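# Place the blue foam block, or else the box, on the counter

## Task

Check the room floor for a blue foam block. If one is there, move it onto the counter. If not, move the cardboard box onto the counter. Nothing else may be on the counter. The robot must not tip over or be left leaning. The object must rest on the counter by itself at the end, not be held there by the robot.

## Robot and tools

ROBOT. A Hello Robot Stretch 3 with one arm. It has a two-wheeled base 0.33 m long and 0.34 m wide, a lift that slides up a mast, and a telescoping arm that reaches out to the robot's right side. The gripper cannot move forward on its own, so you drive the base to shift it forward or back. The base cannot drive sideways. It turns in place about the point midway between the drive wheels, which is 0.05 m behind the front edge. When the arm is pulled in and the wrist folded, a turn sweeps a radius of 0.28 m. An unfolded, level wrist reaches beyond that circle. A loose object may occasionally get nudged by something outside the robot.

FRAMES. In the base frame the origin is on the floor between the drive wheels, x points forward, y left and z up. hand_pose is reported in this frame at the point where the closed fingertips meet. With all wrist joints at zero, the hand frame's x points up, its y points back along the arm toward the mast, and its z points to the rear. The odometry frame is the base frame as it stood when the scene began.

execute_actions. Argument actions is a list holding exactly one action, or an empty list, which only reports state and images. An action may contain base, joints, or both, plus an optional contact_limits. These motions start together. base takes one command only, and it is a relative offset from where the base last reported itself. {"translate_m": d} drives straight d metres, forward positive, range -1 to 1. {"rotate_rad": d} turns in place d radians, left (counter-clockwise seen from above) positive, range -3.2 to 3.2. joints is one object mapping joint names to absolute targets. Their ranges: lift_m 0 to 1.1 m, the arm's height on the mast. arm_m 0 to 0.52 m of extension. wrist_yaw_rad -1.345 to 4.42; 0 is along the arm, positive swings toward the front, and 3.0 folds the wrist over the base. wrist_pitch_rad -1.57 to 0.451; 0 is level and negative tips the fingertips down. wrist_roll_rad -2.911 to 2.911; at 0 the fingers lie level, side by side. gripper_m -0.089 to 0.179, larger meaning wider; the real fingertip gap is about 0.007 m less when nearly shut and 0.025 m less when wide open, and it is zero below 0.007. head_pan_rad -3.953 to 1.73; 0 faces forward, positive turns left, -1.57 looks along the arm. head_tilt_rad -1.53 to 0.419; negative looks down. contact_limits accepts only arm_m, a motor effort percentage from 1 to 100 at which the arm stops (contact_stop); low numbers are gentler but a very low one halts at once. That cap also limits how hard the arm holds until your next action. Any unknown key or out-of-range number makes the whole call be refused and nothing moves. A joint or the base left out of an action may still be driving toward an earlier target. cameras picks which images return: a list of head_camera, nav_camera, wrist_camera, or all; omitted or null means all, [] means none. A single action lasts at most 15 s.

wait takes seconds from 0 to 10 and lets the scene run on without new commands, returning state and images. zoom_image takes camera and region [x0, y0, x1, y1] in pixels of that camera's most recent full image, origin top-left, at most 504 by 504. finished_scene takes scene, the current scene's number; it closes the scene for good after the robot holds its last command and reports success. Answering without any tool call ends everything.

RESULTS. joint_positions gives current joint values. base_status and joint_status tell how each motion ended: done, off_target (stopped short, may still push), contact_stop, time_out or torque_fault. After the last three the old target is dropped. An arm or lift that hit something goes slack until commanded again; a slack lift with a load may sink. The base, wrist and head have no contact stop and keep pushing. on_its_own describes joints this call did not command; its held at value is the target, not the position. lidar_m lists 12 distances in metres from the base origin, one per 30 degree sector starting straight ahead and going counter-clockwise (4th left, 7th behind, 10th right), in a plane 0.17 m above the floor; - means nothing seen, and the robot's own parts may block some sectors. wrist_depth_mm and head_depth_mm are 7 by 7 grids of median depth in mm, read from the top left. base_odometry comes from wheel turns, so slip looks like travel; turned_by_wheels and turned_by_imu give the turn since the last result, left positive. base_tilt is in degrees, forward and right positive, with a fixed offset of up to about 4. motor_effort is percent of maximum, positive toward higher joint values, peak in brackets; it is noisy and biased. pictures names the returned images in order. Camera calibration lines give K and T_world_to_cam relative to the base frame.

PRACTICE. The base goes faster only when stowed: lift_m under 0.30, arm_m under 0.03, wrist_yaw_rad over 2.54. Fold or unfold the wrist only with lift_m between 0.32 and 0.95, wrist_pitch_rad -0.4 and roll near 0; after folding the lift may go down to 0.25. If wrist_yaw_rad is under -0.4, keep pitch at -0.5 or lower. To grasp, command gripper_m smaller than the object's width; to let go, open at least 0.02 past the touching value. Readings do not confirm a grasp, so look. Avoid pushing the arm into something solid with the gripper above about 0.45 m, pushing twice after a contact stop, and driving while gripping or hooking something fixed, since these can tip the robot. If it leans, reverse the last move in small steps, free the gripper and lower lift_m to about 0.2. Set objects down gently rather than dropping them, avoid slams and hard shoves, and check that nothing else ends up on the counter.

Each tool is called after "Emit:" as name(argument=value, ...), one argument or row to a line, values as JSON.

## Session

Emit:
execute_actions(
  actions=[],
)

Scene clock: 0.00 s.
base_odometry: x=+0.000 y=+0.000 heading=+0.000 (m, m, rad; odometry frame)
turned_by_wheels: +0.000 (rad since the last result)
turned_by_imu: +0.000 (rad since the last result)
base_tilt: forward=+0.3 right=-1.4 (deg)
lidar_m: 1.64 2.00 1.58 1.79 2.34 2.12 2.13 2.58 0.78 0.79 0.96 1.64
head_depth_mm: 1537 1541 1542 1542 1552 1550 1558 / 1578 1587 1592 1593 1597 1604 1610 / 1633 1639 1651 1652 1650 1663 1667 / 1689 1695 1706 1716 1709 1715 1727 / 1759 1757 1766 1772 1772 1791 1791 / 1808 1820 1845 1848 1839 1860 1851 / 1902 1894 1905 1905 1910 1936 1936
base_status: not commanded
joint_positions: lift_m=+0.430 arm_m=-0.003 wrist_yaw_rad=+3.038 wrist_pitch_rad=-0.370 wrist_roll_rad=-0.003 gripper_m=+0.037 head_pan_rad=-0.001 head_tilt_rad=-0.007
joint_status: not commanded
motor_effort: left_wheel=+0 right_wheel=+0 lift_m=+19 arm_m=+0 wrist_yaw_rad=+0 wrist_pitch_rad=+7 wrist_roll_rad=+0 gripper_m=+1 head_pan_rad=+0 head_tilt_rad=+2 (%)
hand_pose: x=+0.0025 y=+0.0869 z=+0.4536 quat_wxyz=(+0.166, +0.700, +0.094, +0.689) (m; base frame)
wrist_depth_mm: - - - - - - - / - - - - - - - / - - - - - - - / - - - - - - - / 944 929 945 900 891 876 861 / 753 742 - 740 748 729 702 / 636 630 - 626 603 625 603
pictures: head_camera (sideways: a quarter turn clockwise sets it upright), nav_camera (sideways: a quarter turn counterclockwise sets it upright), wrist_camera
Images, in order (width x height): head_camera 896x504, nav_camera 672x504, wrist_camera 644x364.

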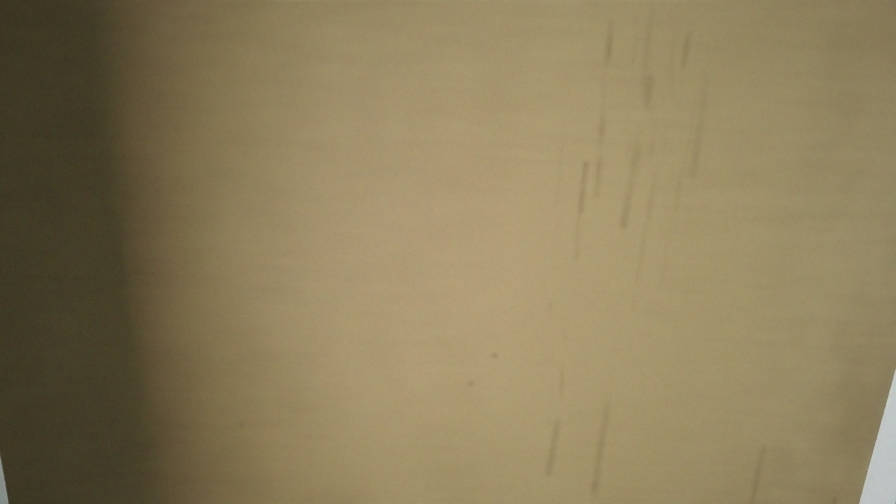

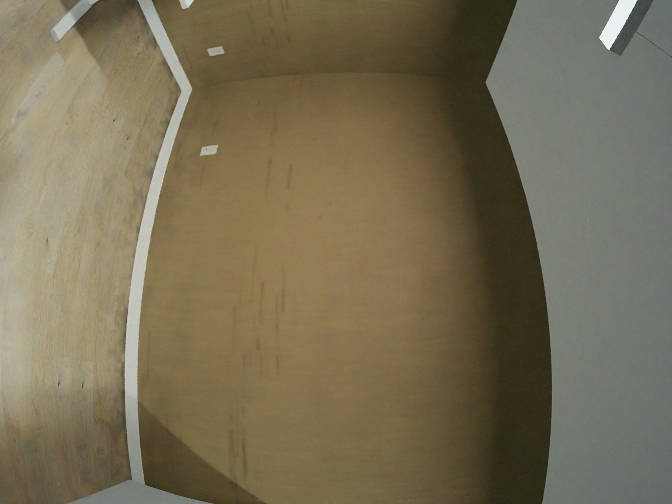

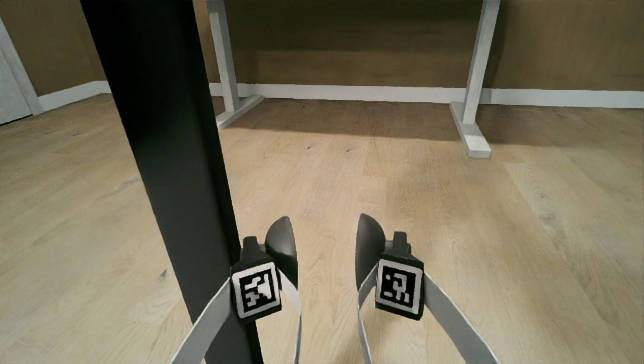

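Emit:
execute_actions(
  actions=[
    {"joints":{"head_tilt_rad":-0.7,"head_pan_rad":-1.5}},
  ],
  cameras=["nav_camera"],
)

Emit:
execute_actions(
  actions=[
    {"joints":{"head_tilt_rad":-0.7,"head_pan_rad":-3.1}},
  ],
  cameras=["nav_camera"],
)

Emit:
execute_actions(
  actions=[
    {"joints":{"head_tilt_rad":-0.7,"head_pan_rad":1.5}},
  ],
  cameras=["nav_camera"],
)

Scene clock: 1.53 s.
base_odometry: x=+0.000 y=+0.000 heading=+0.000 (m, m, rad; odometry frame)
turned_by_wheels: +0.000 (rad since the last result)
turned_by_imu: +0.000 (rad since the last result)
base_tilt: forward=+0.2 right=-1.3 (deg)
lidar_m: 1.65 2.00 1.58 1.77 2.34 2.13 2.14 2.58 0.79 0.79 0.96 1.64
head_depth_mm: 2330 1073 827 910 1045 1235 1229 / 2433 1061 856 955 1117 1327 1228 / 2530 1044 884 1016 1195 1358 1222 / 2554 1034 931 1079 1281 1397 1217 / 2742 1025 985 1149 1383 1397 1210 / 2419 1010 1047 1229 1504 1389 1204 / 2085 1020 1108 1325 1554 1380 1200
base_status: not commanded
joint_positions: lift_m=+0.430 arm_m=-0.003 wrist_yaw_rad=+3.038 wrist_pitch_rad=-0.370 wrist_roll_rad=-0.003 gripper_m=+0.037 head_pan_rad=-1.493 head_tilt_rad=-0.691
joint_status: all done
motor_effort: left_wheel=+0(0) right_wheel=+0(1) lift_m=+18(18) arm_m=+0(0) wrist_yaw_rad=+0(0) wrist_pitch_rad=+7(7) wrist_roll_rad=+0(0) gripper_m=-1(0) head_pan_rad=-5(64) head_tilt_rad=-4(36) (%)
hand_pose: x=+0.0025 y=+0.0869 z=+0.4536 quat_wxyz=(+0.166, +0.700, +0.094, +0.689) (m; base frame)
wrist_depth_mm: - - - - - - - / - - - - - - - / - - - - - - - / - - - - - - - / 942 914 950 909 902 852 862 / 736 739 - 735 742 702 699 / 632 627 - 616 611 612 616
pictures: nav_camera (sideways: a quarter turn counterclockwise sets it upright)
camera_calibration (this result's frames):
nav_camera: T_world_to_cam=[[0.025288, -0.652441, 0.757418, -0.954219], [-0.9987, -0.0500369, -0.00975817, 0.0659561], [0.0442655, -0.756186, -0.652857, 0.806433], [0, 0, 0, 1]] pos_world=[0.0543035, -0.00945728, 1.24987]
Images, in order (width x height): nav_camera 672x504.

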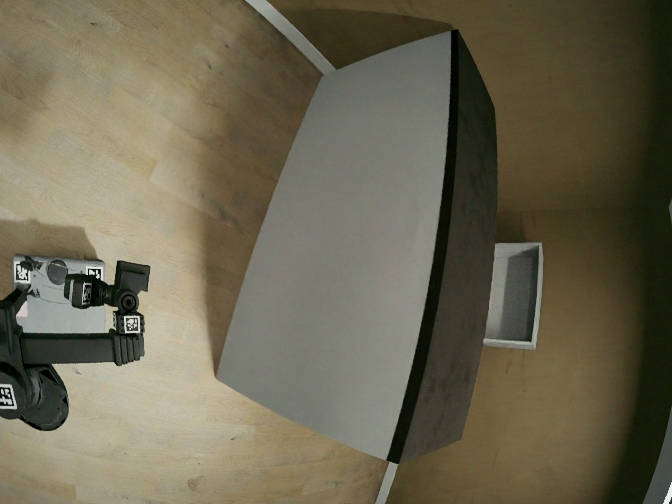

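Scene clock: 2.83 s.
base_odometry: x=+0.000 y=+0.000 heading=+0.000 (m, m, rad; odometry frame)
turned_by_wheels: +0.000 (rad since the last result)
turned_by_imu: +0.000 (rad since the last result)
base_tilt: forward=+0.3 right=-1.3 (deg)
lidar_m: 1.64 2.00 1.58 1.79 2.34 2.12 2.14 2.59 0.79 0.79 0.96 1.64
head_depth_mm: 1830 2021 2277 2055 1680 1419 1235 / 1906 2111 2334 2037 1675 1408 1226 / 1967 2220 2426 2023 1658 1397 1244 / 2057 2312 2495 2003 1653 1398 1225 / 2124 2412 2565 1993 1641 1394 1212 / 2208 2513 2522 1974 1626 1388 1205 / 2344 2649 2503 1978 1629 1382 1205
base_status: not commanded
joint_positions: lift_m=+0.430 arm_m=-0.003 wrist_yaw_rad=+3.038 wrist_pitch_rad=-0.370 wrist_roll_rad=-0.003 gripper_m=+0.037 head_pan_rad=-3.093 head_tilt_rad=-0.691
joint_status: all done
motor_effort: left_wheel=+0(0) right_wheel=+0(1) lift_m=+19(19) arm_m=+0(0) wrist_yaw_rad=+0(0) wrist_pitch_rad=+7(7) wrist_roll_rad=+0(0) gripper_m=+0(0) head_pan_rad=-4(63) head_tilt_rad=-5(4) (%)
hand_pose: x=+0.0025 y=+0.0869 z=+0.4536 quat_wxyz=(+0.166, +0.700, +0.094, +0.689) (m; base frame)
wrist_depth_mm: - - - - - - - / - - - - - - - / - - - - - - - / - - - - - - - / 931 924 933 888 905 862 855 / 756 740 - 736 743 710 710 / 629 638 - 625 616 614 604
pictures: nav_camera (sideways: a quarter turn counterclockwise sets it upright)
camera_calibration (this result's frames):
nav_camera: T_world_to_cam=[[-0.653215, -0.00624045, 0.757147, -0.949726], [-0.0208482, 0.999735, -0.00974655, 0.0599761], [-0.756885, -0.0221517, -0.653172, 0.811729], [0, 0, 0, 1]] pos_world=[-0.00473923, -0.0479057, 1.24987]
Images, in order (width x height): nav_camera 672x504.

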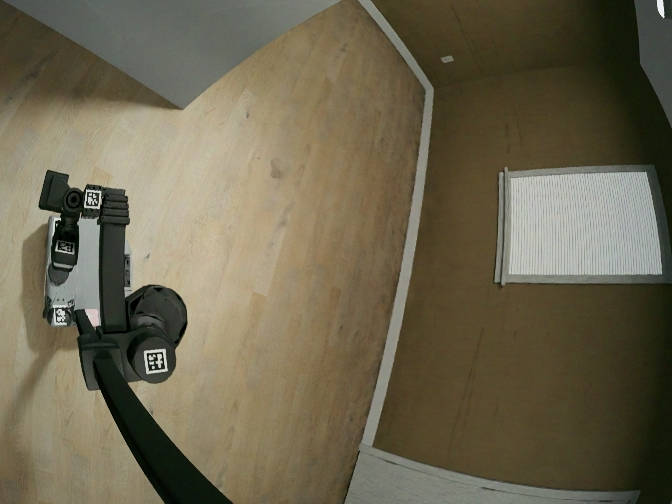

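Scene clock: 5.30 s.
base_odometry: x=+0.000 y=+0.000 heading=+0.000 (m, m, rad; odometry frame)
turned_by_wheels: +0.000 (rad since the last result)
turned_by_imu: +0.000 (rad since the last result)
base_tilt: forward=+0.2 right=-1.3 (deg)
lidar_m: 1.65 2.00 1.58 1.78 2.34 2.13 2.14 2.58 0.78 0.79 0.96 1.64
head_depth_mm: 1734 1603 2162 2045 1671 1413 1228 / 1764 1589 2226 2035 1664 1418 1227 / 1813 1565 2310 2020 1668 1405 1220 / 1853 1553 2315 2003 1649 1395 1217 / 1904 1531 2380 1999 1638 1393 1208 / 1925 1595 2268 1970 1629 1386 1208 / 2028 1584 2479 1972 1620 1386 1240
base_status: not commanded
joint_positions: lift_m=+0.430 arm_m=-0.003 wrist_yaw_rad=+3.038 wrist_pitch_rad=-0.370 wrist_roll_rad=-0.003 gripper_m=+0.037 head_pan_rad=+1.493 head_tilt_rad=-0.691
joint_status: all done
motor_effort: left_wheel=+1(0) right_wheel=+0(0) lift_m=+19(19) arm_m=+0(0) wrist_yaw_rad=+0(1) wrist_pitch_rad=+7(7) wrist_roll_rad=+0(0) gripper_m=-1(0) head_pan_rad=+5(65) head_tilt_rad=-4(5) (%)
hand_pose: x=+0.0025 y=+0.0869 z=+0.4536 quat_wxyz=(+0.166, +0.700, +0.094, +0.689) (m; base frame)
wrist_depth_mm: - - - - - - - / - - - - - - - / - - - - - - - / - - - - - - - / 921 893 934 891 897 866 851 / 763 733 - 727 760 731 721 / 631 630 - 620 613 612 608
pictures: nav_camera (sideways: a quarter turn counterclockwise sets it upright)
camera_calibration (this result's frames):
nav_camera: T_world_to_cam=[[0.0764541, 0.648755, 0.757147, -0.954177], [0.994339, -0.105805, -0.00974655, 0.0537834], [0.073787, 0.753606, -0.653172, 0.806662], [0, 0, 0, 1]] pos_world=[-0.0400493, 0.0168132, 1.24987]
Images, in order (width x height): nav_camera 672x504.

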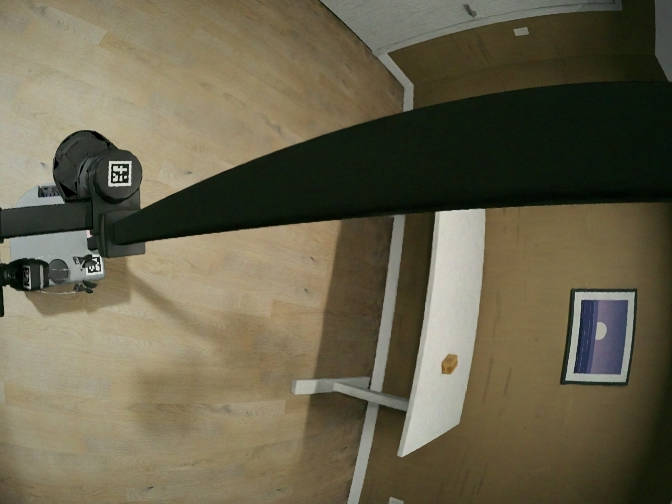

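Emit:
execute_actions(
  actions=[
    {"joints":{"lift_m":0.27,"head_tilt_rad":-0.6,"head_pan_rad":-1.3}},
  ],
  cameras=[],
)

Emit:
execute_actions(
  actions=[
    {"base":{"translate_m":-1.0}},
  ],
  cameras=["nav_camera"],
)

Scene clock: 7.97 s.
base_odometry: x=+0.000 y=+0.000 heading=+0.000 (m, m, rad; odometry frame)
turned_by_wheels: +0.000 (rad since the last result)
turned_by_imu: +0.000 (rad since the last result)
base_tilt: forward=+0.3 right=-1.3 (deg)
lidar_m: 1.65 2.00 1.57 1.78 2.35 2.13 2.14 2.58 0.79 0.79 0.96 1.64
head_depth_mm: 2456 2564 915 886 984 1108 1230 / 2592 1405 915 956 1073 1221 1269 / 2784 1382 953 1036 1179 1350 1268 / 2498 1363 1017 1131 1300 1434 1257 / 2211 1343 1090 1244 1451 1471 1261 / 1987 1320 1194 1393 1627 1460 1251 / 1800 1296 1324 1556 1704 1457 1248
base_status: not commanded
joint_positions: lift_m=+0.270 arm_m=-0.003 wrist_yaw_rad=+3.038 wrist_pitch_rad=-0.370 wrist_roll_rad=-0.003 gripper_m=+0.037 head_pan_rad=-1.293 head_tilt_rad=-0.606
joint_status: all done
motor_effort: left_wheel=+1(1) right_wheel=+1(0) lift_m=+13(14) arm_m=+0(0) wrist_yaw_rad=+0(0) wrist_pitch_rad=+8(8) wrist_roll_rad=+0(0) gripper_m=+0(1) head_pan_rad=-5(63) head_tilt_rad=+3(12) (%)
hand_pose: x=+0.0025 y=+0.0869 z=+0.2938 quat_wxyz=(+0.166, +0.700, +0.095, +0.689) (m; base frame)
wrist_depth_mm: - - - - - - - / - - - - - - - / - - - - - - - / 862 856 823 833 805 802 799 / 663 653 686 649 644 632 627 / 548 544 - 531 540 520 517 / 456 479 - - 442 441 432
pictures: none
No camera images: the call's "cameras" was empty. Leave "cameras" out to get every camera's image.

Scene clock: 12.90 s.
base_odometry: x=-1.000 y=+0.000 heading=+0.000 (m, m, rad; odometry frame)
turned_by_wheels: +0.000 (rad since the last result)
turned_by_imu: +0.001 (rad since the last result)
base_tilt: forward=+0.3 right=-1.3 (deg)
lidar_m: 2.59 2.28 1.91 2.07 1.32 1.19 1.19 1.44 2.41 2.42 0.87 1.06
head_depth_mm: 2196 2361 2604 2304 1816 1507 1279 / 2310 2507 2729 2288 1804 1496 1275 / 2351 2577 2817 2278 1793 1482 1269 / 2601 2708 2671 2106 1771 1480 1264 / 2738 2628 1176 1337 1541 1467 1253 / 2927 1318 1034 1153 1295 1403 1250 / 2883 1301 950 1008 1142 1342 1244
base_status: done
joint_positions: lift_m=+0.270 arm_m=-0.003 wrist_yaw_rad=+3.038 wrist_pitch_rad=-0.370 wrist_roll_rad=-0.003 gripper_m=+0.037 head_pan_rad=-1.293 head_tilt_rad=-0.606
joint_status: not commanded
motor_effort: left_wheel=+0(10) right_wheel=+1(8) lift_m=+14(14) arm_m=+0(0) wrist_yaw_rad=+0(0) wrist_pitch_rad=+8(8) wrist_roll_rad=+0(0) gripper_m=+0(1) head_pan_rad=-4(4) head_tilt_rad=+3(3) (%)
hand_pose: x=+0.0025 y=+0.0869 z=+0.2938 quat_wxyz=(+0.166, +0.700, +0.095, +0.689) (m; base frame)
wrist_depth_mm: - - - - - - - / - - - - - - - / - - - - - - - / 869 865 839 848 841 800 795 / 669 656 674 652 652 636 625 / 541 533 - 530 544 518 513 / 459 478 - - 446 445 437
pictures: nav_camera (sideways: a quarter turn counterclockwise sets it upright)
camera_calibration (this result's frames):
nav_camera: T_world_to_cam=[[0.136017, -0.570465, 0.809981, -1.02341], [-0.968652, -0.248128, -0.012093, 0.0688138], [0.207878, -0.782944, -0.586332, 0.718894], [0, 0, 0, 1]] pos_world=[0.0564162, -0.00389198, 1.25129]
Images, in order (width x height): nav_camera 672x504.

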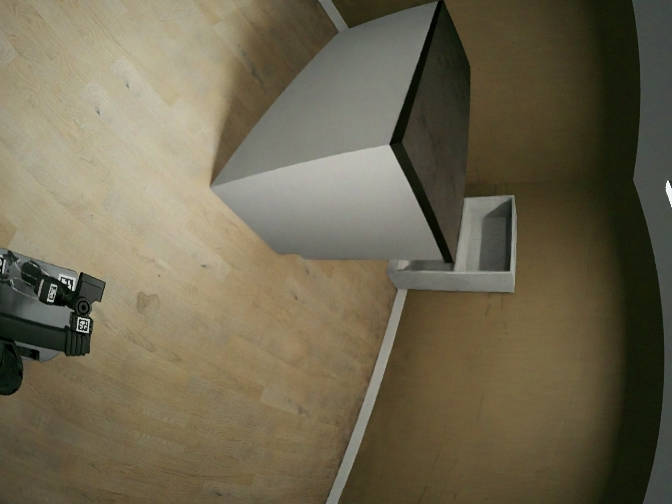

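Emit:
execute_actions(
  actions=[
    {"base":{"rotate_rad":-1.8},"joints":{"head_pan_rad":1.0}},
  ],
  cameras=[],
)

Emit:
execute_actions(
  actions=[
    {"base":{"translate_m":1.0}},
  ],
  cameras=["nav_camera"],
)

Emit:
execute_actions(
  actions=[
    {"base":{"translate_m":0.7},"joints":{"head_pan_rad":1.5}},
  ],
  cameras=["nav_camera"],
)

Scene clock: 16.50 s.
base_odometry: x=-1.000 y=+0.000 heading=-1.800 (m, m, rad; odometry frame)
turned_by_wheels: -1.800 (rad since the last result)
turned_by_imu: -1.795 (rad since the last result)
base_tilt: forward=+0.4 right=-1.3 (deg)
lidar_m: 2.41 0.94 0.87 2.58 2.79 2.28 1.90 1.51 1.20 1.18 1.29 1.94
head_depth_mm: 2954 2705 1055 1212 1473 1503 1279 / 2819 1402 1009 1127 1344 1483 1274 / 2666 1385 952 1051 1238 1425 1272 / 2500 1363 1048 1149 1308 1414 1270 / 2382 1347 1341 1552 1675 1473 1256 / 2282 1677 1907 2068 1759 1466 1252 / 2202 2372 2664 2204 1754 1457 1247
base_status: done
joint_positions: lift_m=+0.270 arm_m=-0.003 wrist_yaw_rad=+3.038 wrist_pitch_rad=-0.370 wrist_roll_rad=-0.003 gripper_m=+0.037 head_pan_rad=+0.993 head_tilt_rad=-0.606
joint_status: all done
motor_effort: left_wheel=+2(14) right_wheel=-1(8) lift_m=+13(13) arm_m=+0(0) wrist_yaw_rad=+1(1) wrist_pitch_rad=+8(8) wrist_roll_rad=+0(0) gripper_m=+1(0) head_pan_rad=+5(61) head_tilt_rad=+3(2) (%)
hand_pose: x=+0.0025 y=+0.0869 z=+0.2938 quat_wxyz=(+0.166, +0.700, +0.095, +0.689) (m; base frame)
wrist_depth_mm: - - - - - 761 715 / - - - - - 799 770 / - - - - - 827 819 / 868 855 842 823 822 805 786 / 679 668 684 649 656 636 617 / 536 539 - 529 536 515 515 / 459 477 - - 444 441 440
pictures: none
No camera images: the call's "cameras" was empty. Leave "cameras" out to get every camera's image.

Scene clock: 21.53 s.
base_odometry: x=-1.227 y=-0.974 heading=-1.800 (m, m, rad; odometry frame)
turned_by_wheels: +0.000 (rad since the last result)
turned_by_imu: +0.000 (rad since the last result)
base_tilt: forward=+0.2 right=-1.3 (deg)
lidar_m: 1.42 1.54 2.25 0.62 0.67 3.10 2.89 1.67 1.32 1.31 1.42 1.44
head_depth_mm: 1758 1560 1729 2016 1813 1504 1280 / 1995 2091 2243 2045 1810 1491 1281 / 2111 2212 2494 2249 1790 1485 1269 / 2410 2678 2859 2252 1789 1479 1265 / 2330 2561 2785 2232 1778 1467 1260 / 2221 2442 2673 2221 1768 1460 1255 / 2148 2341 2573 2212 1702 942 1071
base_status: done
joint_positions: lift_m=+0.270 arm_m=-0.003 wrist_yaw_rad=+3.038 wrist_pitch_rad=-0.370 wrist_roll_rad=-0.003 gripper_m=+0.037 head_pan_rad=+0.993 head_tilt_rad=-0.605
joint_status: not commanded
motor_effort: left_wheel=+2(13) right_wheel=-1(7) lift_m=+14(15) arm_m=+0(0) wrist_yaw_rad=+1(0) wrist_pitch_rad=+8(8) wrist_roll_rad=+0(0) gripper_m=+1(0) head_pan_rad=+5(5) head_tilt_rad=+2(2) (%)
hand_pose: x=+0.0025 y=+0.0869 z=+0.2938 quat_wxyz=(+0.166, +0.700, +0.095, +0.689) (m; base frame)
wrist_depth_mm: 591 - 593 599 - - - / 650 - 638 641 - - - / - 687 681 707 - - - / 883 748 752 779 808 793 793 / 672 659 674 648 642 634 634 / 551 540 - 530 541 520 511 / 459 476 - - 443 443 434
pictures: nav_camera (sideways: a quarter turn counterclockwise sets it upright)
camera_calibration (this result's frames):
nav_camera: T_world_to_cam=[[0.341312, 0.476361, 0.8103, -1.02508], [0.822459, -0.568696, -0.0121077, 0.0579071], [0.455046, 0.670571, -0.58589, 0.716812], [0, 0, 0, 1]] pos_world=[-0.0239364, 0.0405665, 1.2513]
Images, in order (width x height): nav_camera 672x504.

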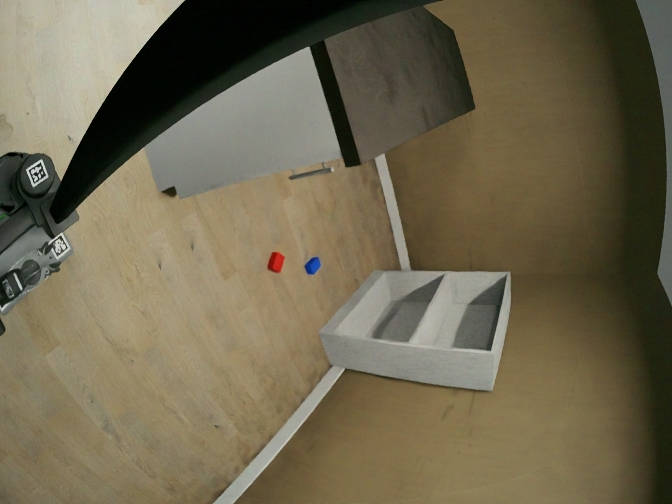

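Scene clock: 25.67 s.
base_odometry: x=-1.386 y=-1.656 heading=-1.800 (m, m, rad; odometry frame)
turned_by_wheels: +0.000 (rad since the last result)
turned_by_imu: +0.000 (rad since the last result)
base_tilt: forward=+0.4 right=-1.3 (deg)
lidar_m: 0.73 0.79 1.18 1.76 0.84 0.87 3.58 1.78 1.41 1.39 0.93 0.74
head_depth_mm: 1997 1814 1731 1904 1537 1503 1280 / 2074 2276 2527 2182 1781 1493 1277 / 2091 2316 2598 2258 1786 1490 1267 / 2079 2296 2612 2247 1768 1478 1264 / 2092 2335 2612 2233 1768 1468 1258 / 2113 2343 2587 2215 1760 1463 1255 / 2056 1902 1966 2044 1759 1459 1246
base_status: done
joint_positions: lift_m=+0.270 arm_m=-0.003 wrist_yaw_rad=+3.038 wrist_pitch_rad=-0.370 wrist_roll_rad=-0.003 gripper_m=+0.037 head_pan_rad=+1.493 head_tilt_rad=-0.605
joint_status: all done
motor_effort: left_wheel=+2(13) right_wheel=-1(8) lift_m=+14(14) arm_m=-1(0) wrist_yaw_rad=+1(1) wrist_pitch_rad=+8(8) wrist_roll_rad=+0(0) gripper_m=+0(0) head_pan_rad=+6(43) head_tilt_rad=+3(2) (%)
hand_pose: x=+0.0025 y=+0.0869 z=+0.2938 quat_wxyz=(+0.166, +0.700, +0.095, +0.689) (m; base frame)
wrist_depth_mm: 755 - - - - - 822 / 789 - - - - - 836 / 820 - - - - - 835 / 823 853 825 807 821 798 759 / 659 670 684 647 643 629 621 / 540 542 - 526 541 515 515 / 461 477 - - 442 444 442
pictures: nav_camera (sideways: a quarter turn counterclockwise sets it upright)
camera_calibration (this result's frames):
nav_camera: T_world_to_cam=[[0.0711323, 0.581682, 0.8103, -1.02343], [0.994426, -0.104739, -0.0121077, 0.0568581], [0.0778272, 0.806645, -0.58589, 0.719113], [0, 0, 0, 1]] pos_world=[-0.0397087, 0.0211988, 1.2513]
Images, in order (width x height): nav_camera 672x504.

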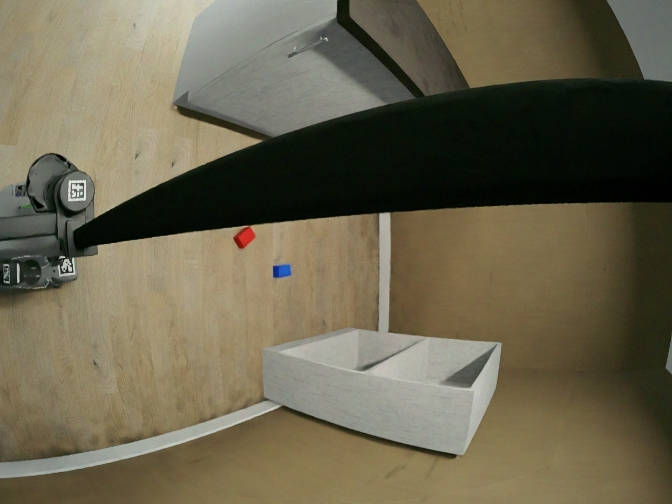

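Emit:
execute_actions(
  actions=[
    {"base":{"rotate_rad":1.29},"joints":{"head_pan_rad":0,"head_tilt_rad":-0.9}},
  ],
  cameras=[],
)

Emit:
execute_actions(
  actions=[
    {"base":{"translate_m":0.57}},
  ],
  cameras=["nav_camera"],
)

Emit:
execute_actions(
  actions=[
    {"base":{"rotate_rad":1.85},"joints":{"head_pan_rad":-1.57,"head_tilt_rad":-1.0,"lift_m":0.5}},
  ],
  cameras=["nav_camera"],
)

Scene clock: 28.97 s.
base_odometry: x=-1.386 y=-1.656 heading=-0.510 (m, m, rad; odometry frame)
turned_by_wheels: +1.290 (rad since the last result)
turned_by_imu: +1.285 (rad since the last result)
base_tilt: forward=+0.3 right=-1.4 (deg)
lidar_m: 1.18 1.14 0.85 1.28 2.42 1.54 1.39 1.26 0.81 0.73 0.74 0.89
head_depth_mm: 1077 1263 1516 1611 1456 1290 1162 / 1379 1278 1501 1660 1448 1281 1156 / 1711 2060 1851 1659 1443 1280 1149 / 2288 2324 1934 1653 1442 1276 1145 / 2256 2321 1922 1644 1432 1270 1142 / 2223 2300 1918 1637 1425 1264 1139 / 2196 2260 1900 1623 1413 1259 1137
base_status: done
joint_positions: lift_m=+0.270 arm_m=-0.003 wrist_yaw_rad=+3.038 wrist_pitch_rad=-0.370 wrist_roll_rad=-0.003 gripper_m=+0.037 head_pan_rad=+0.007 head_tilt_rad=-0.889
joint_status: all done
motor_effort: left_wheel=-1(10) right_wheel=+3(13) lift_m=+14(13) arm_m=+0(0) wrist_yaw_rad=+1(0) wrist_pitch_rad=+8(7) wrist_roll_rad=+0(0) gripper_m=+0(0) head_pan_rad=-5(62) head_tilt_rad=-5(25) (%)
hand_pose: x=+0.0025 y=+0.0868 z=+0.2938 quat_wxyz=(+0.166, +0.700, +0.095, +0.689) (m; base frame)
wrist_depth_mm: - - - - 882 779 866 / - - - - 927 857 951 / - - - - 963 - - / 884 868 852 835 804 807 804 / 674 669 685 638 654 629 620 / 541 540 - 528 539 521 514 / 457 476 - - 444 440 432
pictures: none
No camera images: the call's "cameras" was empty. Leave "cameras" out to get every camera's image.

Scene clock: 32.43 s.
base_odometry: x=-0.889 y=-1.934 heading=-0.510 (m, m, rad; odometry frame)
turned_by_wheels: +0.000 (rad since the last result)
turned_by_imu: +0.000 (rad since the last result)
base_tilt: forward=+0.3 right=-1.3 (deg)
lidar_m: 1.37 1.30 0.82 0.75 3.35 2.16 1.95 1.10 0.70 0.63 0.64 0.63
head_depth_mm: 1220 1194 759 906 1230 1292 1159 / 1281 1216 1036 1440 1206 1286 1153 / 1315 1332 1709 1555 1398 1284 1152 / 1729 2021 1934 1654 1431 1276 1146 / 1702 1988 1908 1632 1436 1272 1143 / 1684 1948 1912 1632 1418 1264 1139 / 1657 1912 1899 1628 1425 1260 1135
base_status: done
joint_positions: lift_m=+0.270 arm_m=-0.003 wrist_yaw_rad=+3.038 wrist_pitch_rad=-0.370 wrist_roll_rad=-0.003 gripper_m=+0.037 head_pan_rad=+0.007 head_tilt_rad=-0.890
joint_status: not commanded
motor_effort: left_wheel=-1(10) right_wheel=+1(11) lift_m=+14(14) arm_m=-1(1) wrist_yaw_rad=+0(0) wrist_pitch_rad=+8(8) wrist_roll_rad=+0(0) gripper_m=+1(1) head_pan_rad=-4(5) head_tilt_rad=-5(5) (%)
hand_pose: x=+0.0025 y=+0.0868 z=+0.2938 quat_wxyz=(+0.166, +0.700, +0.095, +0.689) (m; base frame)
wrist_depth_mm: - - 690 735 807 895 970 / - - 724 789 884 974 - / - - 872 937 - - - / 861 838 828 845 808 808 793 / 667 662 687 648 651 632 615 / 547 540 - 525 538 508 515 / 460 475 - - 442 438 436
pictures: nav_camera (sideways: a quarter turn counterclockwise sets it upright)
camera_calibration (this result's frames):
nav_camera: T_world_to_cam=[[0.789381, -0.0201665, 0.613572, -0.77143], [-0.0224006, -0.999741, -0.00403979, 0.0525542], [0.613494, -0.0105554, -0.789629, 0.980834], [0, 0, 0, 1]] pos_world=[0.0083936, 0.0473367, 1.24803]
Images, in order (width x height): nav_camera 672x504.

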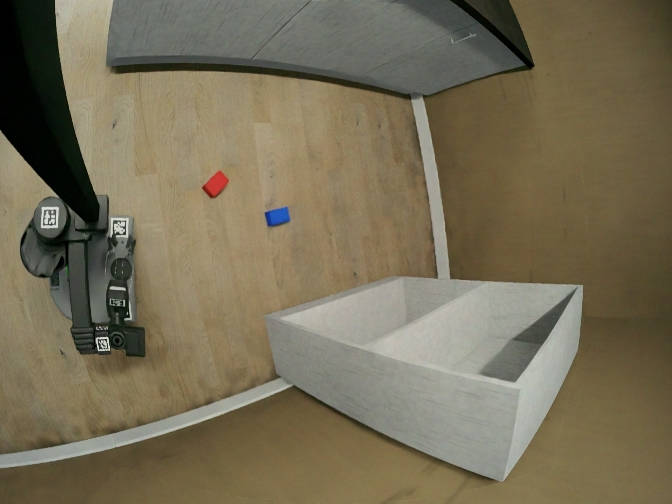

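Scene clock: 36.37 s.
base_odometry: x=-0.889 y=-1.934 heading=+1.340 (m, m, rad; odometry frame)
turned_by_wheels: +1.850 (rad since the last result)
turned_by_imu: +1.853 (rad since the last result)
base_tilt: forward=+0.3 right=-1.3 (deg)
lidar_m: 0.75 2.51 1.98 1.77 0.82 0.64 0.63 0.68 0.63 1.82 0.96 0.76
head_depth_mm: 1743 1897 1629 1431 1313 1255 1147 / 1754 1968 1758 1545 1382 1268 1150 / 1783 1978 1754 1532 1375 1275 - / 1811 1992 1745 1537 1366 1271 - / 1841 2008 1727 1521 1363 1242 1133 / 1869 1972 1724 1510 1360 1226 1121 / 1775 1893 1705 1512 1355 1225 1124
base_status: done
joint_positions: lift_m=+0.500 arm_m=-0.003 wrist_yaw_rad=+3.038 wrist_pitch_rad=-0.371 wrist_roll_rad=-0.003 gripper_m=+0.037 head_pan_rad=-1.563 head_tilt_rad=-0.988
joint_status: all done
motor_effort: left_wheel=-1(11) right_wheel=+2(11) lift_m=+23(24) arm_m=-1(1) wrist_yaw_rad=+1(0) wrist_pitch_rad=+8(8) wrist_roll_rad=+0(0) gripper_m=+0(0) head_pan_rad=-4(64) head_tilt_rad=-6(16) (%)
hand_pose: x=+0.0025 y=+0.0868 z=+0.5231 quat_wxyz=(+0.166, +0.699, +0.095, +0.689) (m; base frame)
wrist_depth_mm: 756 - - - - - - / 771 - - - - - - / 770 979 - - - - - / 759 994 - - - - - / 762 970 - - - 987 973 / 746 830 - 813 875 810 805 / 680 708 - 689 689 691 672
pictures: nav_camera (sideways: a quarter turn counterclockwise sets it upright)
camera_calibration (this result's frames):
nav_camera: T_world_to_cam=[[-0.0190648, -0.845689, 0.533336, -0.661967], [-0.999761, 0.0218149, -0.00114681, 0.0547495], [-0.0106648, -0.53323, -0.845903, 1.0578], [0, 0, 0, 1]] pos_world=[0.0533974, 0.00303875, 1.24791]
Images, in order (width x height): nav_camera 672x504.

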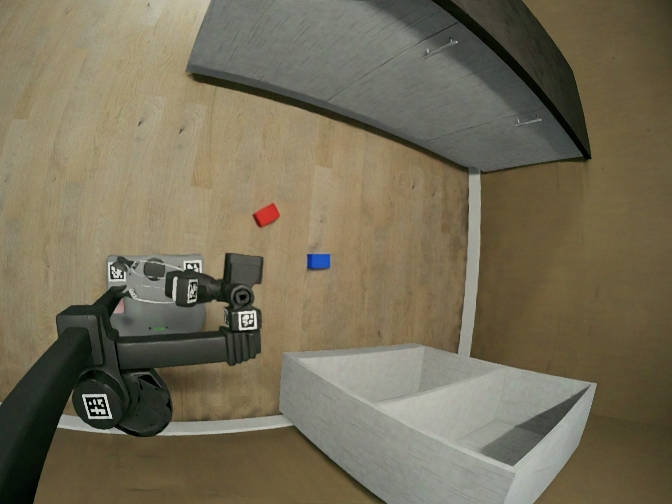

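Emit:
execute_actions(
  actions=[
    {"joints":{"wrist_yaw_rad":0.0,"gripper_m":0.12}},
  ],
  cameras=[],
)

Emit:
execute_actions(
  actions=[
    {"joints":{"wrist_pitch_rad":-1.5,"arm_m":0.35,"lift_m":0.35}},
  ],
  cameras=["nav_camera","wrist_camera"],
)

Scene clock: 39.23 s.
base_odometry: x=-0.889 y=-1.934 heading=+1.340 (m, m, rad; odometry frame)
turned_by_wheels: +0.000 (rad since the last result)
turned_by_imu: +0.000 (rad since the last result)
base_tilt: forward=+0.3 right=-1.2 (deg)
lidar_m: 0.75 2.52 1.98 1.77 0.82 0.64 0.63 0.68 0.63 1.81 0.96 0.76
head_depth_mm: 1744 1900 1630 1431 1318 1257 1144 / 1764 1975 1761 1539 1378 1267 1147 / 1786 1972 1741 1543 1374 1276 - / 1817 1987 1748 1529 1385 - - / 1844 1985 1729 1521 1362 1234 1133 / 1876 1973 1725 1519 1357 1229 1121 / 1762 1895 1705 1513 1353 1219 1118
base_status: not commanded
joint_positions: lift_m=+0.500 arm_m=-0.003 wrist_yaw_rad=+0.002 wrist_pitch_rad=-0.371 wrist_roll_rad=-0.003 gripper_m=+0.120 head_pan_rad=-1.563 head_tilt_rad=-0.988
joint_status: all done
motor_effort: left_wheel=-1(1) right_wheel=+3(2) lift_m=+23(23) arm_m=+0(1) wrist_yaw_rad=-1(3) wrist_pitch_rad=+8(8) wrist_roll_rad=+0(0) gripper_m=+1(92) head_pan_rad=-5(4) head_tilt_rad=-6(6) (%)
hand_pose: x=-0.0210 y=-0.3722 z=+0.5231 quat_wxyz=(+0.696, +0.132, -0.694, -0.130) (m; base frame)
wrist_depth_mm: 806 - - - - 940 665 / 818 - - - - - 763 / 809 - - - - - 754 / 810 - - - - - 734 / 869 - - - 986 865 742 / 825 835 836 823 816 705 407 / 717 698 700 683 688 647 427
pictures: none
No camera images: the call's "cameras" was empty. Leave "cameras" out to get every camera's image.

Scene clock: 43.03 s.
base_odometry: x=-0.889 y=-1.934 heading=+1.340 (m, m, rad; odometry frame)
turned_by_wheels: +0.000 (rad since the last result)
turned_by_imu: +0.000 (rad since the last result)
base_tilt: forward=+0.3 right=-1.3 (deg)
lidar_m: 0.75 2.51 1.98 1.77 0.82 0.65 0.63 0.68 0.63 1.82 0.96 0.76
head_depth_mm: 1749 1907 1628 1436 1313 1256 1143 / 1767 1972 1760 1541 1376 1252 1163 / 1788 1969 1748 1590 1384 1241 - / 1808 1999 1745 1564 1354 1236 - / 1840 1986 1718 1524 1366 1233 1136 / 1874 1993 1717 1519 1357 1228 1123 / 1776 1888 1718 1518 1354 1225 1117
base_status: not commanded
joint_positions: lift_m=+0.350 arm_m=+0.350 wrist_yaw_rad=+0.000 wrist_pitch_rad=-1.495 wrist_roll_rad=-0.003 gripper_m=+0.120 head_pan_rad=-1.563 head_tilt_rad=-0.988
joint_status: all done
motor_effort: left_wheel=-1(1) right_wheel=+2(2) lift_m=+14(18) arm_m=+5(5) wrist_yaw_rad=+1(2) wrist_pitch_rad=-4(6) wrist_roll_rad=+0(0) gripper_m=+1(1) head_pan_rad=-5(4) head_tilt_rad=-5(6) (%)
hand_pose: x=-0.0216 y=-0.4900 z=+0.2317 quat_wxyz=(+0.519, +0.481, -0.517, -0.480) (m; base frame)
wrist_depth_mm: 379 378 379 381 383 383 386 / 385 386 387 384 388 388 388 / 385 389 390 389 391 391 395 / 394 393 392 394 394 399 401 / 396 355 399 403 400 404 408 / 400 356 405 407 406 406 410 / 406 404 408 412 410 416 416
pictures: nav_camera (sideways: a quarter turn counterclockwise sets it upright), wrist_camera
camera_calibration (this result's frames):
nav_camera: T_world_to_cam=[[-0.0190864, -0.845688, 0.533336, -0.661966], [-0.999761, 0.0218404, -0.00114681, 0.0547494], [-0.0106784, -0.53323, -0.845903, 1.0578], [0, 0, 0, 1]] pos_world=[0.0533975, 0.00303755, 1.24791]
wrist_camera: T_world_to_cam=[[-0.99982, 0.00589128, 0.018011, -0.0244988], [0.00752478, 0.995729, 0.0920164, 0.500068], [-0.017392, 0.0921354, -0.995595, 0.442229], [0, 0, 0, 1]] pos_world=[-0.0205661, -0.538533, 0.394707]
Images, in order (width x height): nav_camera 672x504, wrist_camera 644x364.

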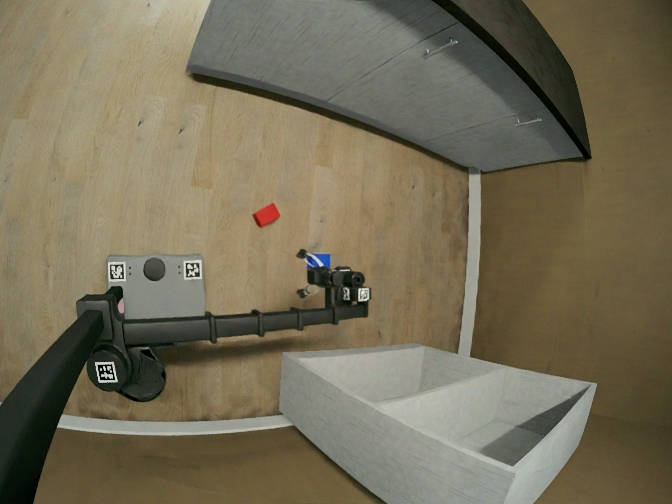

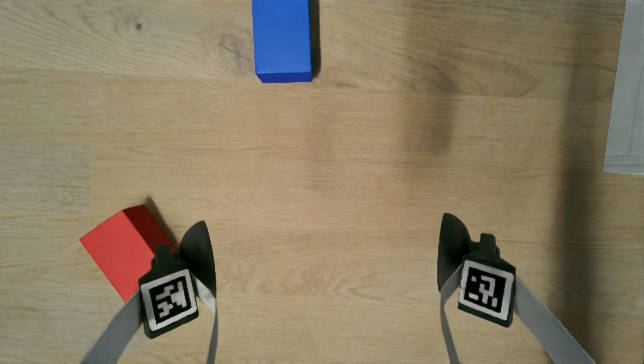

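Emit:
execute_actions(
  actions=[
    {"base":{"translate_m":0.042},"joints":{"arm_m":0.515,"lift_m":0.22,"wrist_pitch_rad":-1.45}},
  ],
  cameras=["wrist_camera"],
)

Scene clock: 46.57 s.
base_odometry: x=-0.879 y=-1.893 heading=+1.340 (m, m, rad; odometry frame)
turned_by_wheels: +0.000 (rad since the last result)
turned_by_imu: +0.000 (rad since the last result)
base_tilt: forward=+0.4 right=-1.3 (deg)
lidar_m: 0.71 2.50 1.98 1.89 0.87 0.69 0.68 0.71 0.66 1.82 0.91 0.71
head_depth_mm: 1742 1948 1654 1477 1330 1254 1141 / 1771 1968 1756 1557 1385 1251 1170 / 1788 1977 1743 1534 1377 1240 - / 1820 1994 1743 1511 1366 1236 - / 1846 1995 1727 1516 1366 1239 1131 / 1859 1969 1713 1516 1356 1229 1121 / 1680 1854 1712 1516 1359 1225 1117
base_status: done
joint_positions: lift_m=+0.220 arm_m=+0.515 wrist_yaw_rad=+0.000 wrist_pitch_rad=-1.453 wrist_roll_rad=-0.003 gripper_m=+0.120 head_pan_rad=-1.563 head_tilt_rad=-0.988
joint_status: all done
motor_effort: left_wheel=-1(5) right_wheel=+2(8) lift_m=+13(14) arm_m=+5(5) wrist_yaw_rad=+0(1) wrist_pitch_rad=+1(1) wrist_roll_rad=+0(0) gripper_m=+1(0) head_pan_rad=-4(4) head_tilt_rad=-5(6) (%)
hand_pose: x=-0.0216 y=-0.6658 z=+0.1017 quat_wxyz=(+0.529, +0.470, -0.527, -0.469) (m; base frame)
wrist_depth_mm: 259 261 261 262 263 263 265 / 261 261 263 265 263 265 264 / 263 263 264 264 265 266 267 / 265 263 266 222 268 269 268 / 267 269 268 222 267 268 269 / 267 268 268 269 270 271 270 / 268 269 269 272 273 274 272
pictures: wrist_camera
camera_calibration (this result's frames):
wrist_camera: T_world_to_cam=[[-0.999821, 0.0066363, 0.017744, -0.0205979], [0.00751959, 0.998712, 0.0501855, 0.69331], [-0.0173881, 0.0503099, -0.998582, 0.301478], [0, 0, 0, 1]] pos_world=[-0.0205655, -0.707447, 0.266622]
Images, in order (width x height): wrist_camera 644x364.

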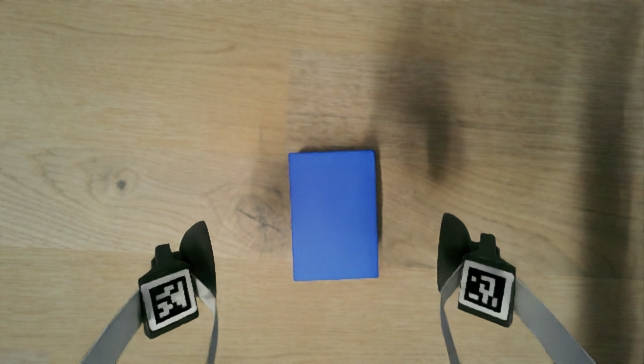

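Emit:
execute_actions(
  actions=[
    {"joints":{"lift_m":0.145}},
  ],
  cameras=["wrist_camera"],
)

Emit:
execute_actions(
  actions=[
    {"joints":{"gripper_m":0.03}},
  ],
  cameras=["wrist_camera"],
)

Emit:
execute_actions(
  actions=[
    {"joints":{"lift_m":0.4,"arm_m":0.1}},
  ],
  cameras=["wrist_camera","nav_camera"],
)

Scene clock: 48.50 s.
base_odometry: x=-0.879 y=-1.893 heading=+1.340 (m, m, rad; odometry frame)
turned_by_wheels: +0.000 (rad since the last result)
turned_by_imu: +0.000 (rad since the last result)
base_tilt: forward=+0.2 right=-1.3 (deg)
lidar_m: 0.71 2.51 1.97 1.89 0.87 0.68 0.67 0.71 0.66 1.82 0.91 0.72
head_depth_mm: 1734 1956 1653 1482 1329 1249 1145 / 1769 1974 1754 1551 1382 1247 1168 / 1801 1970 1754 1546 1385 1245 - / 1816 1993 1753 1557 1368 1241 - / 1847 1993 1738 1518 1358 1234 1132 / 1874 1974 1720 1517 1366 1225 1122 / 1668 1849 1710 1508 1352 1226 1122
base_status: not commanded
joint_positions: lift_m=+0.145 arm_m=+0.515 wrist_yaw_rad=+0.000 wrist_pitch_rad=-1.453 wrist_roll_rad=-0.003 gripper_m=+0.120 head_pan_rad=-1.563 head_tilt_rad=-0.988
joint_status: all done
motor_effort: left_wheel=-1(1) right_wheel=+2(1) lift_m=+14(13) arm_m=+5(5) wrist_yaw_rad=+0(0) wrist_pitch_rad=+1(1) wrist_roll_rad=+0(0) gripper_m=+0(0) head_pan_rad=-4(4) head_tilt_rad=-6(6) (%)
hand_pose: x=-0.0216 y=-0.6658 z=+0.0267 quat_wxyz=(+0.529, +0.470, -0.527, -0.469) (m; base frame)
wrist_depth_mm: 187 187 188 188 189 189 189 / 188 188 189 189 191 190 191 / 190 189 190 190 191 191 192 / 190 189 191 146 192 192 193 / 191 192 192 147 148 193 193 / 191 192 193 148 148 193 194 / 194 194 194 194 194 195 196
pictures: wrist_camera
camera_calibration (this result's frames):
wrist_camera: T_world_to_cam=[[-0.999821, 0.00663668, 0.0177439, -0.0192668], [0.00751997, 0.998712, 0.0501856, 0.69708], [-0.017388, 0.0503101, -0.998582, 0.226585], [0, 0, 0, 1]] pos_world=[-0.0205655, -0.707454, 0.191623]
Images, in order (width x height): wrist_camera 644x364.

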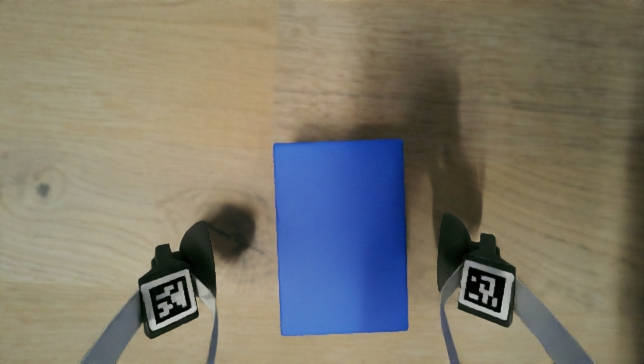

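Scene clock: 49.90 s.
base_odometry: x=-0.879 y=-1.893 heading=+1.340 (m, m, rad; odometry frame)
turned_by_wheels: +0.000 (rad since the last result)
turned_by_imu: +0.000 (rad since the last result)
base_tilt: forward=+0.3 right=-1.3 (deg)
lidar_m: 0.71 2.51 1.98 1.89 0.87 0.69 0.68 0.71 0.66 1.82 0.91 0.72
head_depth_mm: 1751 1948 1659 1471 1330 1256 1148 / 1760 1958 1761 1545 1385 1245 1169 / 1800 1963 1751 1549 1392 1245 - / 1815 1984 1741 1553 1377 1235 - / 1842 2006 1733 1533 1362 1232 1137 / 1879 1984 1716 1516 1352 1231 1128 / 1666 1842 1705 1506 1352 1223 1122
base_status: not commanded
joint_positions: lift_m=+0.145 arm_m=+0.515 wrist_yaw_rad=+0.000 wrist_pitch_rad=-1.453 wrist_roll_rad=-0.003 gripper_m=+0.031 head_pan_rad=-1.563 head_tilt_rad=-0.988
joint_status: all done
motor_effort: left_wheel=-1(1) right_wheel=+1(2) lift_m=+13(13) arm_m=+5(5) wrist_yaw_rad=+0(0) wrist_pitch_rad=+1(1) wrist_roll_rad=+0(0) gripper_m=-13(96) head_pan_rad=-4(4) head_tilt_rad=-6(6) (%)
hand_pose: x=-0.0216 y=-0.6658 z=+0.0267 quat_wxyz=(+0.529, +0.470, -0.527, -0.469) (m; base frame)
wrist_depth_mm: 186 187 186 188 188 189 190 / 188 188 189 190 190 189 191 / 189 190 190 189 190 191 192 / 189 191 191 143 192 193 193 / 191 191 191 144 193 193 194 / 192 192 193 145 146 195 194 / 192 193 194 193 195 195 197
pictures: wrist_camera
camera_calibration (this result's frames):
wrist_camera: T_world_to_cam=[[-0.999821, 0.0066361, 0.017744, -0.0192672], [0.00751939, 0.998712, 0.0501855, 0.69708], [-0.0173881, 0.0503099, -0.998582, 0.226585], [0, 0, 0, 1]] pos_world=[-0.0205654, -0.707454, 0.191623]
Images, in order (width x height): wrist_camera 644x364.

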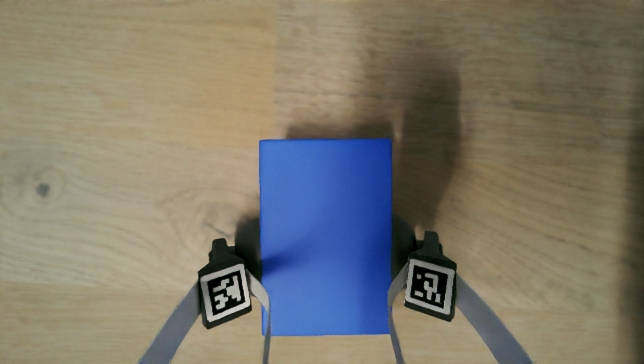

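Scene clock: 54.13 s.
base_odometry: x=-0.879 y=-1.893 heading=+1.340 (m, m, rad; odometry frame)
turned_by_wheels: +0.000 (rad since the last result)
turned_by_imu: +0.000 (rad since the last result)
base_tilt: forward=+0.3 right=-1.3 (deg)
lidar_m: 0.71 2.51 1.98 1.89 0.87 0.69 0.67 0.71 0.66 1.82 0.91 0.71
head_depth_mm: 1746 1946 1658 1474 1331 1252 1145 / 1766 1973 1760 1545 1374 1255 1154 / 1787 1972 1751 1533 1395 - - / 1817 1993 1738 1527 1388 1206 - / 1852 2013 1719 1523 1365 1234 1134 / 1864 1985 1724 1518 1361 1232 1123 / 1676 1848 1707 1510 1348 1228 1121
base_status: not commanded
joint_positions: lift_m=+0.400 arm_m=+0.100 wrist_yaw_rad=+0.000 wrist_pitch_rad=-1.453 wrist_roll_rad=-0.003 gripper_m=+0.031 head_pan_rad=-1.563 head_tilt_rad=-0.988
joint_status: all done
motor_effort: left_wheel=-1(1) right_wheel=+2(2) lift_m=+24(24) arm_m=-5(5) wrist_yaw_rad=-1(1) wrist_pitch_rad=+1(1) wrist_roll_rad=+0(0) gripper_m=-14(14) head_pan_rad=-4(4) head_tilt_rad=-5(5) (%)
hand_pose: x=-0.0216 y=-0.2516 z=+0.2811 quat_wxyz=(+0.529, +0.470, -0.527, -0.469) (m; base frame)
wrist_depth_mm: 439 435 435 443 442 442 440 / 439 438 440 442 438 434 443 / 439 441 442 441 451 446 448 / 439 443 443 144 443 449 454 / 445 447 448 145 448 455 455 / 447 450 448 145 - 458 453 / 446 451 450 146 - - 462
pictures: nav_camera (sideways: a quarter turn counterclockwise sets it upright), wrist_camera
camera_calibration (this result's frames):
nav_camera: T_world_to_cam=[[-0.0192534, -0.845685, 0.533336, -0.661966], [-0.999756, 0.0220379, -0.00114681, 0.0547494], [-0.0107838, -0.533228, -0.845903, 1.0578], [0, 0, 0, 1]] pos_world=[0.0533981, 0.0030282, 1.24791]
wrist_camera: T_world_to_cam=[[-0.999821, 0.00661855, 0.0177429, -0.0265337], [0.00749895, 0.99872, 0.0500218, 0.270688], [-0.0173891, 0.0501459, -0.998591, 0.459733], [0, 0, 0, 1]] pos_world=[-0.0205645, -0.293219, 0.446015]
Images, in order (width x height): nav_camera 672x504, wrist_camera 644x364.

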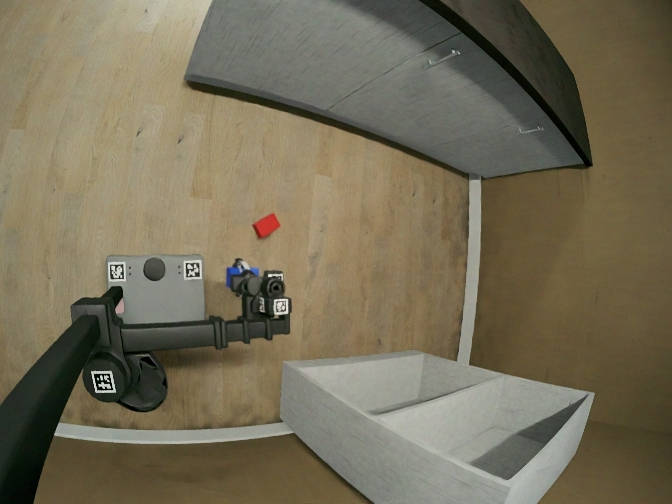

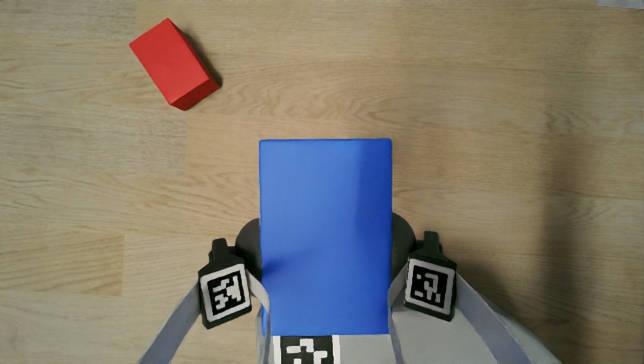

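Emit:
execute_actions(
  actions=[
    {"base":{"translate_m":0.28},"joints":{"lift_m":1.09,"arm_m":0.0}},
  ],
  cameras=[],
)

Emit:
execute_actions(
  actions=[
    {"base":{"rotate_rad":1.35},"joints":{"head_tilt_rad":-0.6}},
  ],
  cameras=["wrist_camera","nav_camera"],
)

Scene clock: 61.60 s.
base_odometry: x=-0.815 y=-1.620 heading=+1.340 (m, m, rad; odometry frame)
turned_by_wheels: +0.000 (rad since the last result)
turned_by_imu: +0.000 (rad since the last result)
base_tilt: forward=+0.3 right=-1.3 (deg)
lidar_m: 0.43 2.47 1.95 1.92 1.23 0.97 0.95 0.86 1.45 1.20 0.55 0.43
head_depth_mm: - - - - 1344 1254 1144 / - - - - - 1251 1168 / - - - - - 1214 - / 1850 2011 1768 - 298 1222 - / 1802 1986 1730 1547 1343 1232 1132 / 1317 1429 1635 1517 1358 1230 1125 / 998 1056 1126 1201 1333 1222 1123
base_status: done
joint_positions: lift_m=+1.090 arm_m=+0.000 wrist_yaw_rad=+0.000 wrist_pitch_rad=-1.453 wrist_roll_rad=-0.003 gripper_m=+0.031 head_pan_rad=-1.563 head_tilt_rad=-0.988
joint_status: all done
motor_effort: left_wheel=-1(5) right_wheel=+2(7) lift_m=+24(24) arm_m=-5(5) wrist_yaw_rad=+0(1) wrist_pitch_rad=+1(1) wrist_roll_rad=+0(0) gripper_m=-14(13) head_pan_rad=-5(5) head_tilt_rad=-6(5) (%)
hand_pose: x=-0.0216 y=-0.1516 z=+0.9711 quat_wxyz=(+0.529, +0.470, -0.527, -0.469) (m; base frame)
wrist_depth_mm: 498 711 - - - - 851 / 504 736 - - - - - / 508 741 - - - - - / 516 751 - 144 - - - / 514 839 - 144 - - - / - - - 145 146 - - / - - - - - - -
pictures: none
No camera images: the call's "cameras" was empty. Leave "cameras" out to get every camera's image.

Scene clock: 64.73 s.
base_odometry: x=-0.815 y=-1.620 heading=+2.690 (m, m, rad; odometry frame)
turned_by_wheels: +1.350 (rad since the last result)
turned_by_imu: +1.353 (rad since the last result)
base_tilt: forward=+0.2 right=-1.4 (deg)
lidar_m: 1.92 1.54 1.03 0.95 0.94 0.86 1.85 0.69 0.46 0.43 3.10 2.07
head_depth_mm: - - - - - - - / - - - - - - - / - - - - - - - / 3352 3843 892 687 577 - - / 3315 3773 1077 2063 1675 1407 1231 / 3267 3666 2967 2228 1759 1469 1257 / 3252 3663 2952 2213 1754 1455 1249
base_status: done
joint_positions: lift_m=+1.090 arm_m=+0.000 wrist_yaw_rad=+0.000 wrist_pitch_rad=-1.453 wrist_roll_rad=-0.003 gripper_m=+0.031 head_pan_rad=-1.563 head_tilt_rad=-0.606
joint_status: all done
motor_effort: left_wheel=-1(7) right_wheel=+3(8) lift_m=+23(24) arm_m=-5(5) wrist_yaw_rad=+0(0) wrist_pitch_rad=+1(1) wrist_roll_rad=+0(0) gripper_m=-13(12) head_pan_rad=-4(4) head_tilt_rad=+3(25) (%)
hand_pose: x=-0.0216 y=-0.1516 z=+0.9711 quat_wxyz=(+0.529, +0.470, -0.527, -0.469) (m; base frame)
wrist_depth_mm: - - - 523 584 651 748 / - - - 838 960 - - / - - - - - - - / - - - 144 - - - / - - - 144 - - - / - - - 145 146 - - / - - - - - - -
pictures: nav_camera (sideways: a quarter turn counterclockwise sets it upright), wrist_camera
camera_calibration (this result's frames):
nav_camera: T_world_to_cam=[[-0.0212479, -0.586189, 0.809896, -1.02234], [-0.999736, 0.0195354, -0.0120891, 0.0689983], [-0.00873512, -0.809939, -0.586449, 0.720368], [0, 0, 0, 1]] pos_world=[0.0535499, -0.0171789, 1.25128]
wrist_camera: T_world_to_cam=[[-0.999821, 0.00660964, 0.0177437, -0.0394403], [0.00748983, 0.998721, 0.0500067, 0.136322], [-0.0173905, 0.0501306, -0.998591, 1.14375], [0, 0, 0, 1]] pos_world=[-0.0205639, -0.193224, 1.13602]
Images, in order (width x height): nav_camera 672x504, wrist_camera 644x364.

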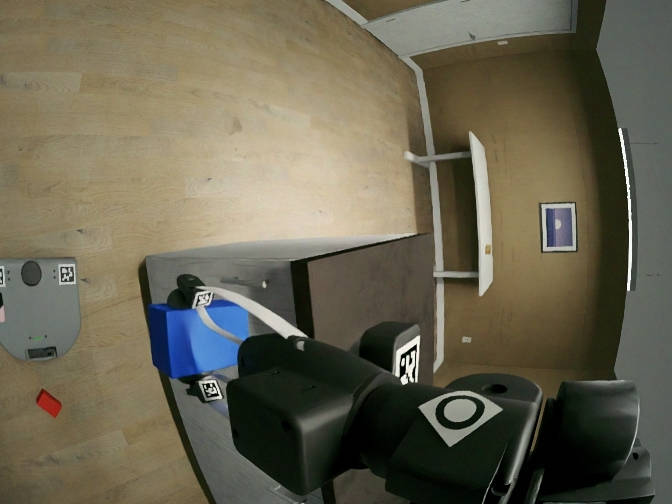

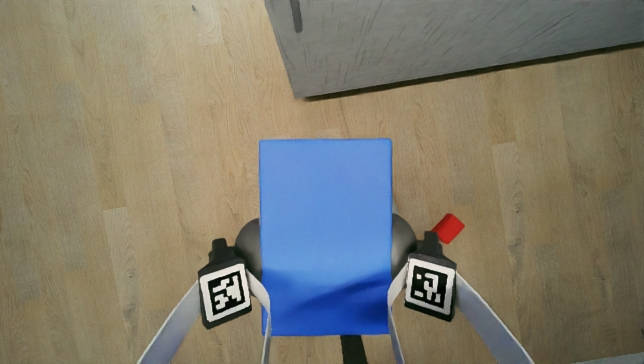

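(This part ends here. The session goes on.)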